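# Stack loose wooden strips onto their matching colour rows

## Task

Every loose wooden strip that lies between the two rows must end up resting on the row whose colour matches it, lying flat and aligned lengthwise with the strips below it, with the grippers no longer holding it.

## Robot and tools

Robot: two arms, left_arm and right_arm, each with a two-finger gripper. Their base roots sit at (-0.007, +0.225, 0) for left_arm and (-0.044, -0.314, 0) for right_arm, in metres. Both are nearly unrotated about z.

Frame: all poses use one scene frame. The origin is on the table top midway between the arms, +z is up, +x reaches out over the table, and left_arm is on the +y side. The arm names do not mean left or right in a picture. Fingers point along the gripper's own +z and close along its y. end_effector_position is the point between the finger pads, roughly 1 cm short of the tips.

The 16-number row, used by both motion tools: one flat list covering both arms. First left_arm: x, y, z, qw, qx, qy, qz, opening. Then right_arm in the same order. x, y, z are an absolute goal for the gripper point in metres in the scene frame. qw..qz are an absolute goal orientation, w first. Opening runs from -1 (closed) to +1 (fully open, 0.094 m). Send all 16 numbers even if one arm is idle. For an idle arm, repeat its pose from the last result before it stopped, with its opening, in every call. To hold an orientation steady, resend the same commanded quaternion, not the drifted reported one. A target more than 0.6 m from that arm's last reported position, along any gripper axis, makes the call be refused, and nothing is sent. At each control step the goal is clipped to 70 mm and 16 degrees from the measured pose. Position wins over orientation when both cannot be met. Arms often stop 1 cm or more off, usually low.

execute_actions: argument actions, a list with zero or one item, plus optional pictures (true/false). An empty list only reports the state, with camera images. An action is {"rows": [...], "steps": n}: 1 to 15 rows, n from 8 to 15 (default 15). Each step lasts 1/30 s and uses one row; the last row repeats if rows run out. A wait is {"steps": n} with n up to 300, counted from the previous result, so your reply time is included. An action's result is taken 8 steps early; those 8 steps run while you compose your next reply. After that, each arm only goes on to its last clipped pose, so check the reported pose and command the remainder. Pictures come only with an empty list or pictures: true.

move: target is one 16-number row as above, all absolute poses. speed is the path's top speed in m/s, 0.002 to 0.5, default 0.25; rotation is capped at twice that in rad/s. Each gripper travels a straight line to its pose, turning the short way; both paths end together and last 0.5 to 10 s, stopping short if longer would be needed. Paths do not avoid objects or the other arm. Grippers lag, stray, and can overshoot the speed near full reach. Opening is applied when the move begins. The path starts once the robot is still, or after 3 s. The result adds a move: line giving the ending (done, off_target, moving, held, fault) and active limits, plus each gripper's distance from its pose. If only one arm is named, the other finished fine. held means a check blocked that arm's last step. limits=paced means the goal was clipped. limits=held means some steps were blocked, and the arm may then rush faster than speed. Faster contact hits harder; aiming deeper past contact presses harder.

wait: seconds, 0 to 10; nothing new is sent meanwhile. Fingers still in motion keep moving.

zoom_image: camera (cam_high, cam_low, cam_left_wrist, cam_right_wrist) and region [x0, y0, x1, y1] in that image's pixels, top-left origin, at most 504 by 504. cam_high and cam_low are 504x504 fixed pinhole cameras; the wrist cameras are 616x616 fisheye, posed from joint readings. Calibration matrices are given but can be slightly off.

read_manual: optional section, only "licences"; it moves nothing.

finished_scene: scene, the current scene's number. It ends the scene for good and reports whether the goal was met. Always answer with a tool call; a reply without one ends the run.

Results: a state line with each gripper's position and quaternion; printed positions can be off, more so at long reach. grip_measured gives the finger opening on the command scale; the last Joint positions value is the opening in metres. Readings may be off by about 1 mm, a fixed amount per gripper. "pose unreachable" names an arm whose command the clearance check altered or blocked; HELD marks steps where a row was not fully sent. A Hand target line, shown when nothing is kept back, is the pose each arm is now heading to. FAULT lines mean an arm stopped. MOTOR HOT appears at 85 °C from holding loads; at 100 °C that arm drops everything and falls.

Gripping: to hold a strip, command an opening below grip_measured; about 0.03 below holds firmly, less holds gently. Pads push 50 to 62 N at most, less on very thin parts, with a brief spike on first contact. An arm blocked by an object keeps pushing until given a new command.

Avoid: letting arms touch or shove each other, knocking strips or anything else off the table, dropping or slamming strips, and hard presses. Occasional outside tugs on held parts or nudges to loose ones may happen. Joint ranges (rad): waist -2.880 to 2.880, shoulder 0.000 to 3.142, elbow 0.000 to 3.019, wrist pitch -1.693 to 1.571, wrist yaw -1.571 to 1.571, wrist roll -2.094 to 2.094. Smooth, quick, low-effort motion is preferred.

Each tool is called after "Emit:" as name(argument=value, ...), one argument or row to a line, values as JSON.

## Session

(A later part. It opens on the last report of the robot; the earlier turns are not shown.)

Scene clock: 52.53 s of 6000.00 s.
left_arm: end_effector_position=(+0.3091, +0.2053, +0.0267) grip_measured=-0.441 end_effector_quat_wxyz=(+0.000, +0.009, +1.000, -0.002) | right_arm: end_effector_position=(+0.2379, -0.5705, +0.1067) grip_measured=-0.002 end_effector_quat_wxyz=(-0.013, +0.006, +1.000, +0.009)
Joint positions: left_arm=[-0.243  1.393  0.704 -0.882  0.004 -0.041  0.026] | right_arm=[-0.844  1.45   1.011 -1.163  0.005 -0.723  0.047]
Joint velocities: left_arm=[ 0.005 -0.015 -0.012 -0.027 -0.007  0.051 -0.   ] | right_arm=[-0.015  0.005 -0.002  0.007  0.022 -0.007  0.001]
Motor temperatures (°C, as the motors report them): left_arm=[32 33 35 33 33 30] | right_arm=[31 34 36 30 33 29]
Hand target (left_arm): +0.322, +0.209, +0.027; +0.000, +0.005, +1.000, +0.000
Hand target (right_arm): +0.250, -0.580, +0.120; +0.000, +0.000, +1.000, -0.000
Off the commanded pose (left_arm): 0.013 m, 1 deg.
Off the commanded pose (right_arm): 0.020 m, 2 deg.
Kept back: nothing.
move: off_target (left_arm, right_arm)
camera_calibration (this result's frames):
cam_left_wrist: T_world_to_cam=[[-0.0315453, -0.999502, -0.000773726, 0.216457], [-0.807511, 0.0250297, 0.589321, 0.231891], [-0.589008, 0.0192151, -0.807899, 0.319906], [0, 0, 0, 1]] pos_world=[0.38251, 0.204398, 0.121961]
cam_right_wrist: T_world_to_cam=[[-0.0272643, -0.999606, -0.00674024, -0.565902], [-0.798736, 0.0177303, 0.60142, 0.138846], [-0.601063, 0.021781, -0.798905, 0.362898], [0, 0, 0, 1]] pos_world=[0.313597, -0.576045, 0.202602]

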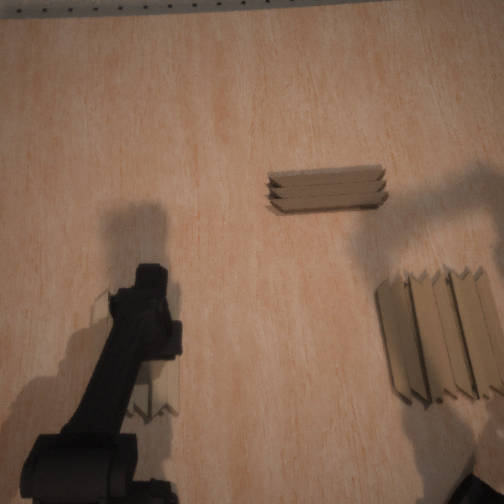

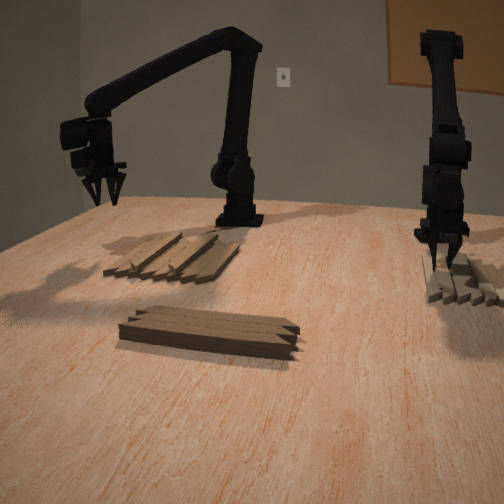

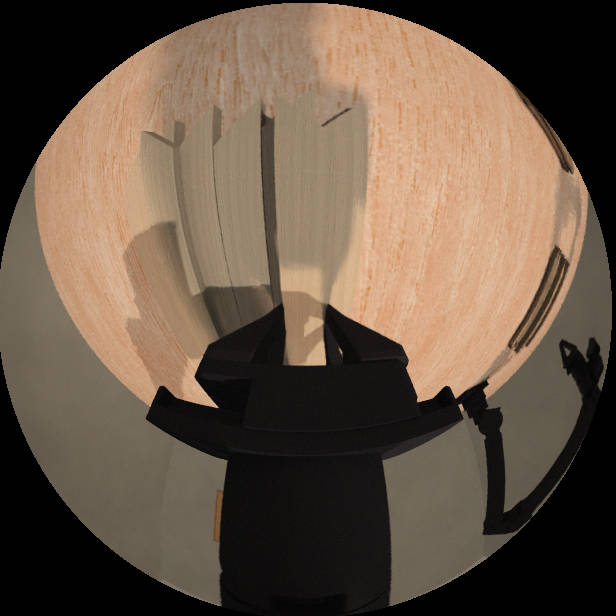

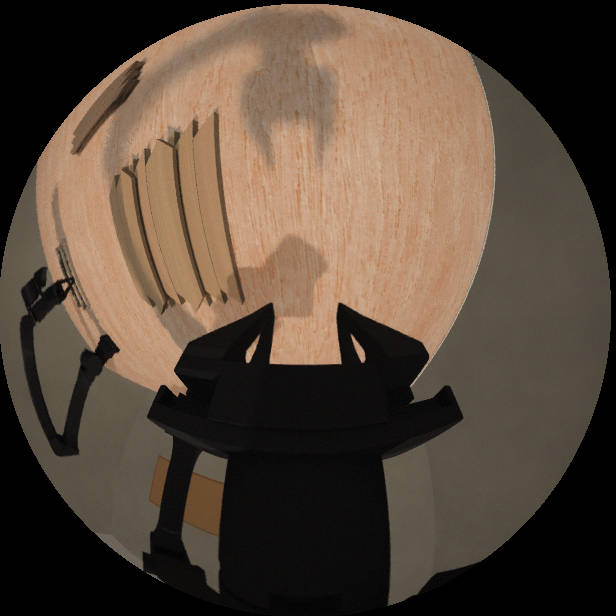

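Emit:
move(
  target=[0.327,0.213,0.027,0,-0.003,1,0,-0.5,0.25,-0.58,0.12,0,0,1,0,0],
  speed=0.04,
)

Emit:
move(
  target=[0.315,0.208,0.027,0,0,1,0,0.1,0.25,-0.58,0.12,0,0,1,0,0],
)

Emit:
move(
  target=[0.315,0.208,0.13,0,0,1,0,0.1,0.25,-0.58,0.12,0,0,1,0,0],
)

Scene clock: 53.83 s of 6000.00 s.
left_arm: end_effector_position=(+0.3143, +0.2096, +0.0266) grip_measured=-0.441 end_effector_quat_wxyz=(+0.000, +0.002, +1.000, -0.002) | right_arm: end_effector_position=(+0.2379, -0.5705, +0.1067) grip_measured=-0.002 end_effector_quat_wxyz=(-0.013, +0.006, +1.000, +0.009)
Joint positions: left_arm=[-0.229  1.406  0.717 -0.882  0.004 -0.041  0.026] | right_arm=[-0.844  1.45   1.011 -1.163  0.005 -0.723  0.047]
Joint velocities: left_arm=[-0.005 -0.005  0.027  0.012  0.007  0.037  0.   ] | right_arm=[-0.005 -0.015  0.002 -0.002 -0.095  0.051 -0.   ]
Motor temperatures (°C, as the motors report them): left_arm=[32 33 35 33 33 30] | right_arm=[31 34 36 30 33 29]
Hand target (left_arm): +0.327, +0.214, +0.027; +0.000, -0.003, +1.000, +0.000
Hand target (right_arm): +0.250, -0.580, +0.120; +0.000, +0.000, +1.000, -0.000
Off the commanded pose (left_arm): 0.013 m, 1 deg.
Off the commanded pose (right_arm): 0.020 m, 2 deg.
Kept back: nothing.
move: off_target (left_arm, right_arm)
camera_calibration (this result's frames):
cam_left_wrist: T_world_to_cam=[[-0.0174351, -0.999848, -0.000773726, 0.216497], [-0.807784, 0.0136299, 0.589321, 0.238505], [-0.589221, 0.0108999, -0.807899, 0.324691], [0, 0, 0, 1]] pos_world=[0.38775, 0.209674, 0.121929]
cam_right_wrist: T_world_to_cam=[[-0.0272643, -0.999606, -0.00674024, -0.565902], [-0.798736, 0.0177303, 0.60142, 0.138846], [-0.601063, 0.021781, -0.798905, 0.362898], [0, 0, 0, 1]] pos_world=[0.313597, -0.576045, 0.202602]

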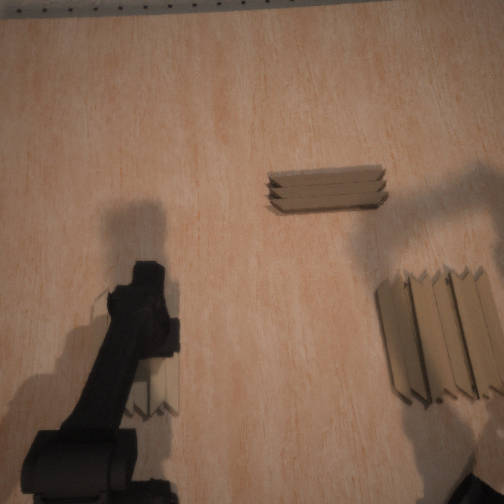

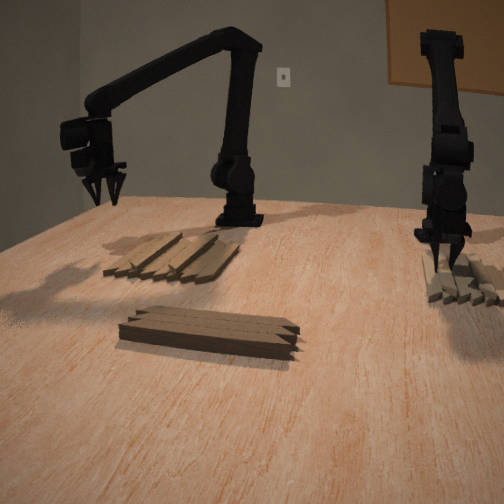

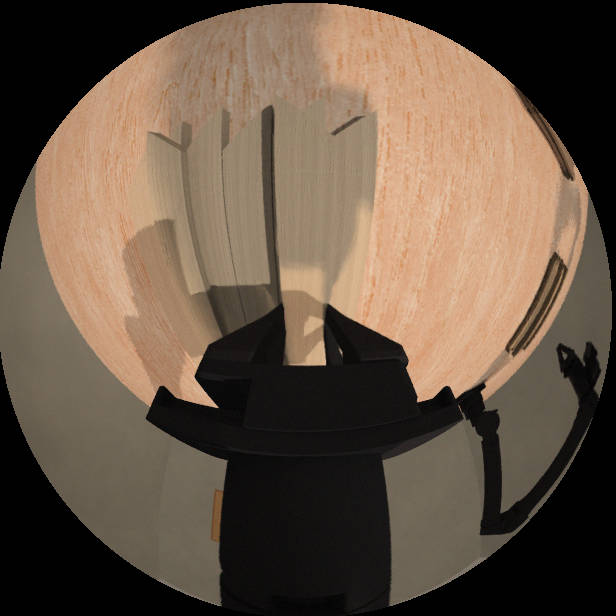

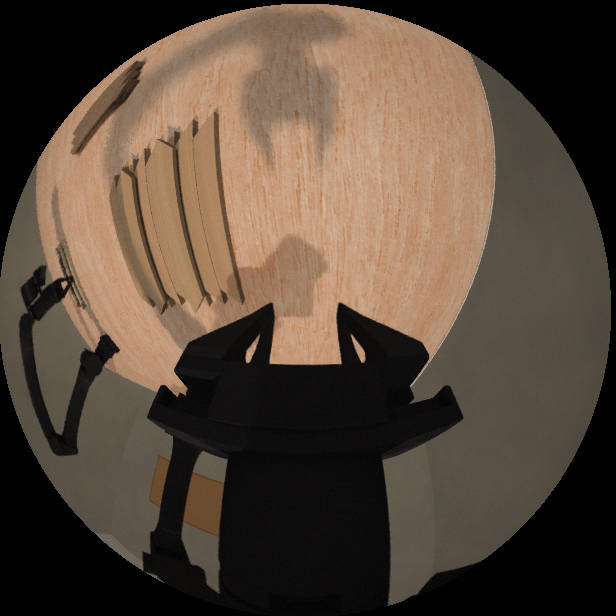

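Scene clock: 54.53 s of 6000.00 s.
left_arm: end_effector_position=(+0.3144, +0.2096, +0.0270) grip_measured=+0.098 end_effector_quat_wxyz=(+0.001, +0.001, +1.000, -0.002) | right_arm: end_effector_position=(+0.2379, -0.5705, +0.1067) grip_measured=-0.002 end_effector_quat_wxyz=(-0.013, +0.006, +1.000, +0.009)
Joint positions: left_arm=[-0.229  1.405  0.717 -0.882  0.004 -0.042  0.052] | right_arm=[-0.844  1.45   1.011 -1.163  0.005 -0.723  0.047]
Joint velocities: left_arm=[-0.005  0.015 -0.012 -0.017  0.066 -0.081 -0.001] | right_arm=[ 0.005  0.005  0.027 -0.017  0.066  0.051  0.001]
Motor temperatures (°C, as the motors report them): left_arm=[32 33 35 33 33 30] | right_arm=[31 34 36 30 33 29]
Hand target (left_arm): +0.315, +0.208, +0.027; -0.000, -0.000, +1.000, -0.000
Hand target (right_arm): +0.250, -0.580, +0.120; +0.000, +0.000, +1.000, -0.000
Off the commanded pose (left_arm): 0.002 m, 0 deg.
Off the commanded pose (right_arm): 0.020 m, 2 deg.
Kept back: nothing.
move: off_target (right_arm)
camera_calibration (this result's frames):
cam_left_wrist: T_world_to_cam=[[-0.0159086, -0.999873, -0.00074002, 0.216018], [-0.808474, 0.0124278, 0.588401, 0.238892], [-0.588318, 0.00995891, -0.808569, 0.32497], [0, 0, 0, 1]] pos_world=[0.38776, 0.209786, 0.122356]
cam_right_wrist: T_world_to_cam=[[-0.0272643, -0.999606, -0.00674024, -0.565902], [-0.798736, 0.0177303, 0.60142, 0.138846], [-0.601063, 0.021781, -0.798905, 0.362898], [0, 0, 0, 1]] pos_world=[0.313597, -0.576045, 0.202602]

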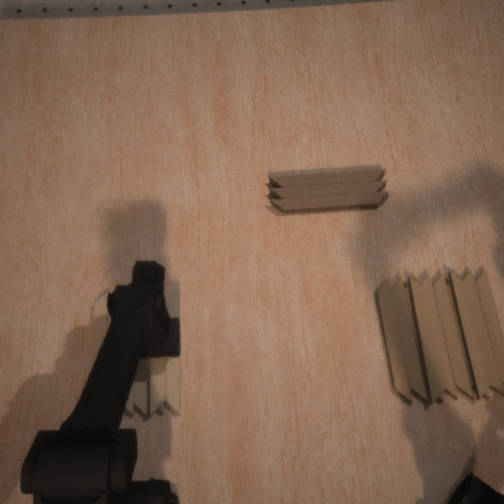

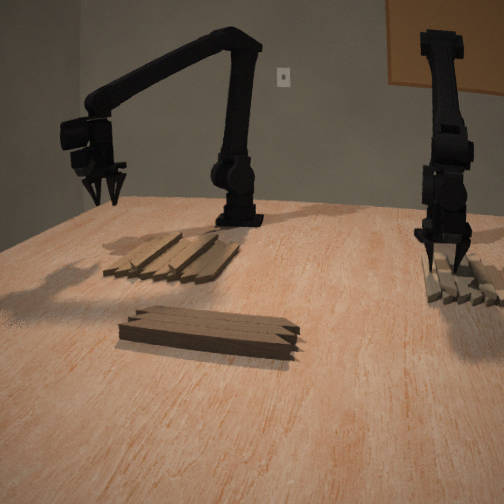

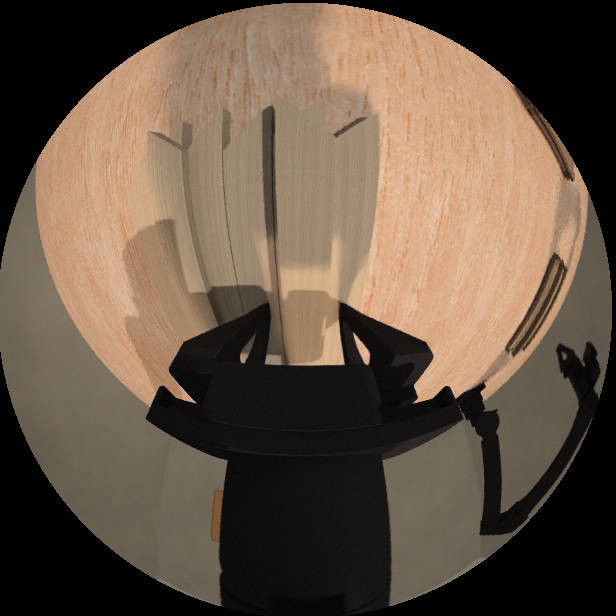

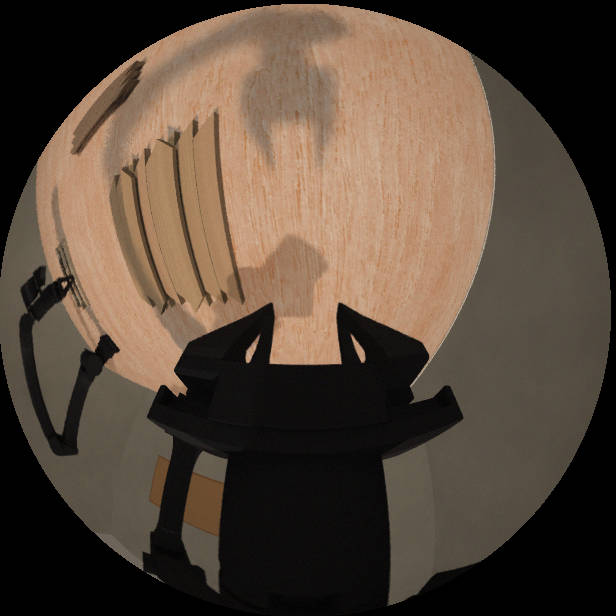

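Scene clock: 55.40 s of 6000.00 s.
left_arm: end_effector_position=(+0.3058, +0.2100, +0.1221) grip_measured=+0.098 end_effector_quat_wxyz=(-0.002, +0.001, +1.000, -0.002) | right_arm: end_effector_position=(+0.2379, -0.5705, +0.1067) grip_measured=-0.002 end_effector_quat_wxyz=(-0.013, +0.006, +1.000, +0.009)
Joint positions: left_arm=[-0.229  1.231  0.849 -1.193  0.004 -0.043  0.052] | right_arm=[-0.844  1.45   1.011 -1.163  0.005 -0.723  0.047]
Joint velocities: left_arm=[ 0.005 -0.015  0.027 -0.022  0.007 -0.022 -0.001] | right_arm=[-0.005  0.005 -0.012  0.002  0.051 -0.051 -0.001]
Motor temperatures (°C, as the motors report them): left_arm=[32 33 36 33 33 30] | right_arm=[31 34 36 30 33 29]
Hand target (left_arm): +0.314, +0.208, +0.131; +0.000, +0.000, +1.000, -0.000
Hand target (right_arm): +0.250, -0.580, +0.120; +0.000, +0.000, +1.000, -0.000
Off the commanded pose (left_arm): 0.012 m, 0 deg.
Off the commanded pose (right_arm): 0.020 m, 2 deg.
Kept back: nothing.
move: off_target (left_arm, right_arm)
camera_calibration (this result's frames):
cam_left_wrist: T_world_to_cam=[[-0.0155315, -0.999879, -0.000896403, 0.216245], [-0.805326, 0.0119781, 0.592711, 0.174512], [-0.592628, 0.00992759, -0.805415, 0.397749], [0, 0, 0, 1]] pos_world=[0.379615, 0.21018, 0.217112]
cam_right_wrist: T_world_to_cam=[[-0.0272643, -0.999606, -0.00674024, -0.565902], [-0.798736, 0.0177303, 0.60142, 0.138846], [-0.601063, 0.021781, -0.798905, 0.362898], [0, 0, 0, 1]] pos_world=[0.313597, -0.576045, 0.202602]

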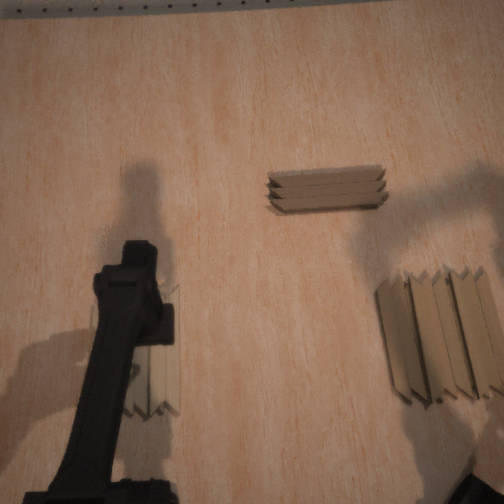

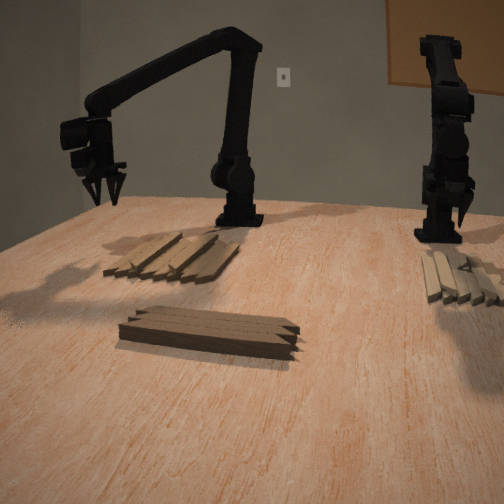

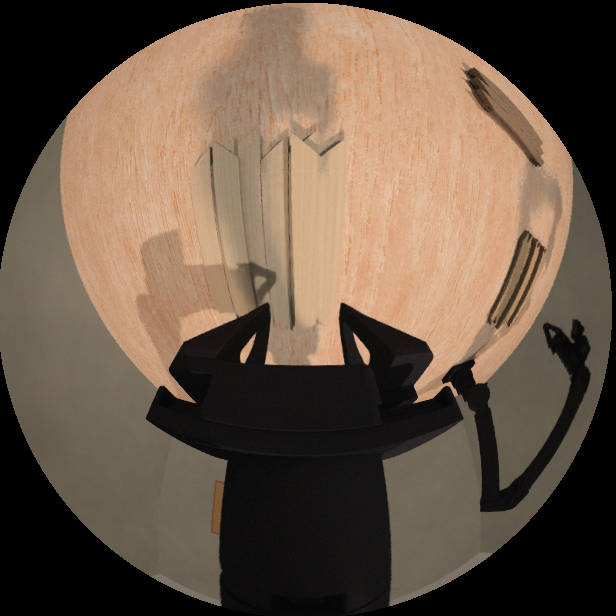

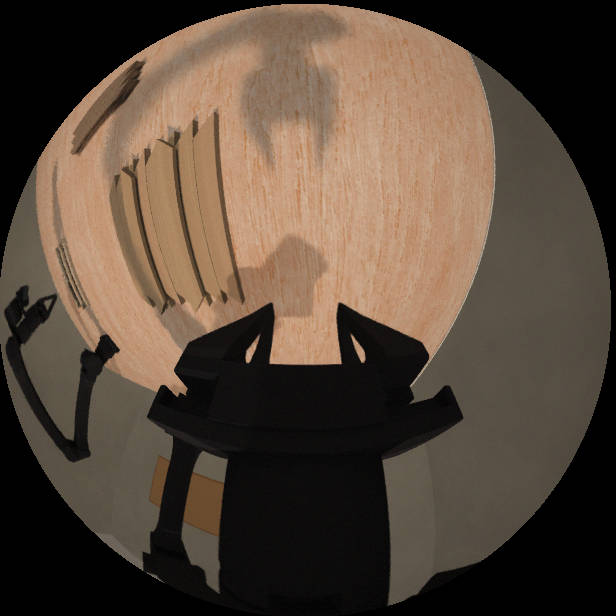

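Emit:
finished_scene(
  scene=1,
)

The scene is finished: the task was done.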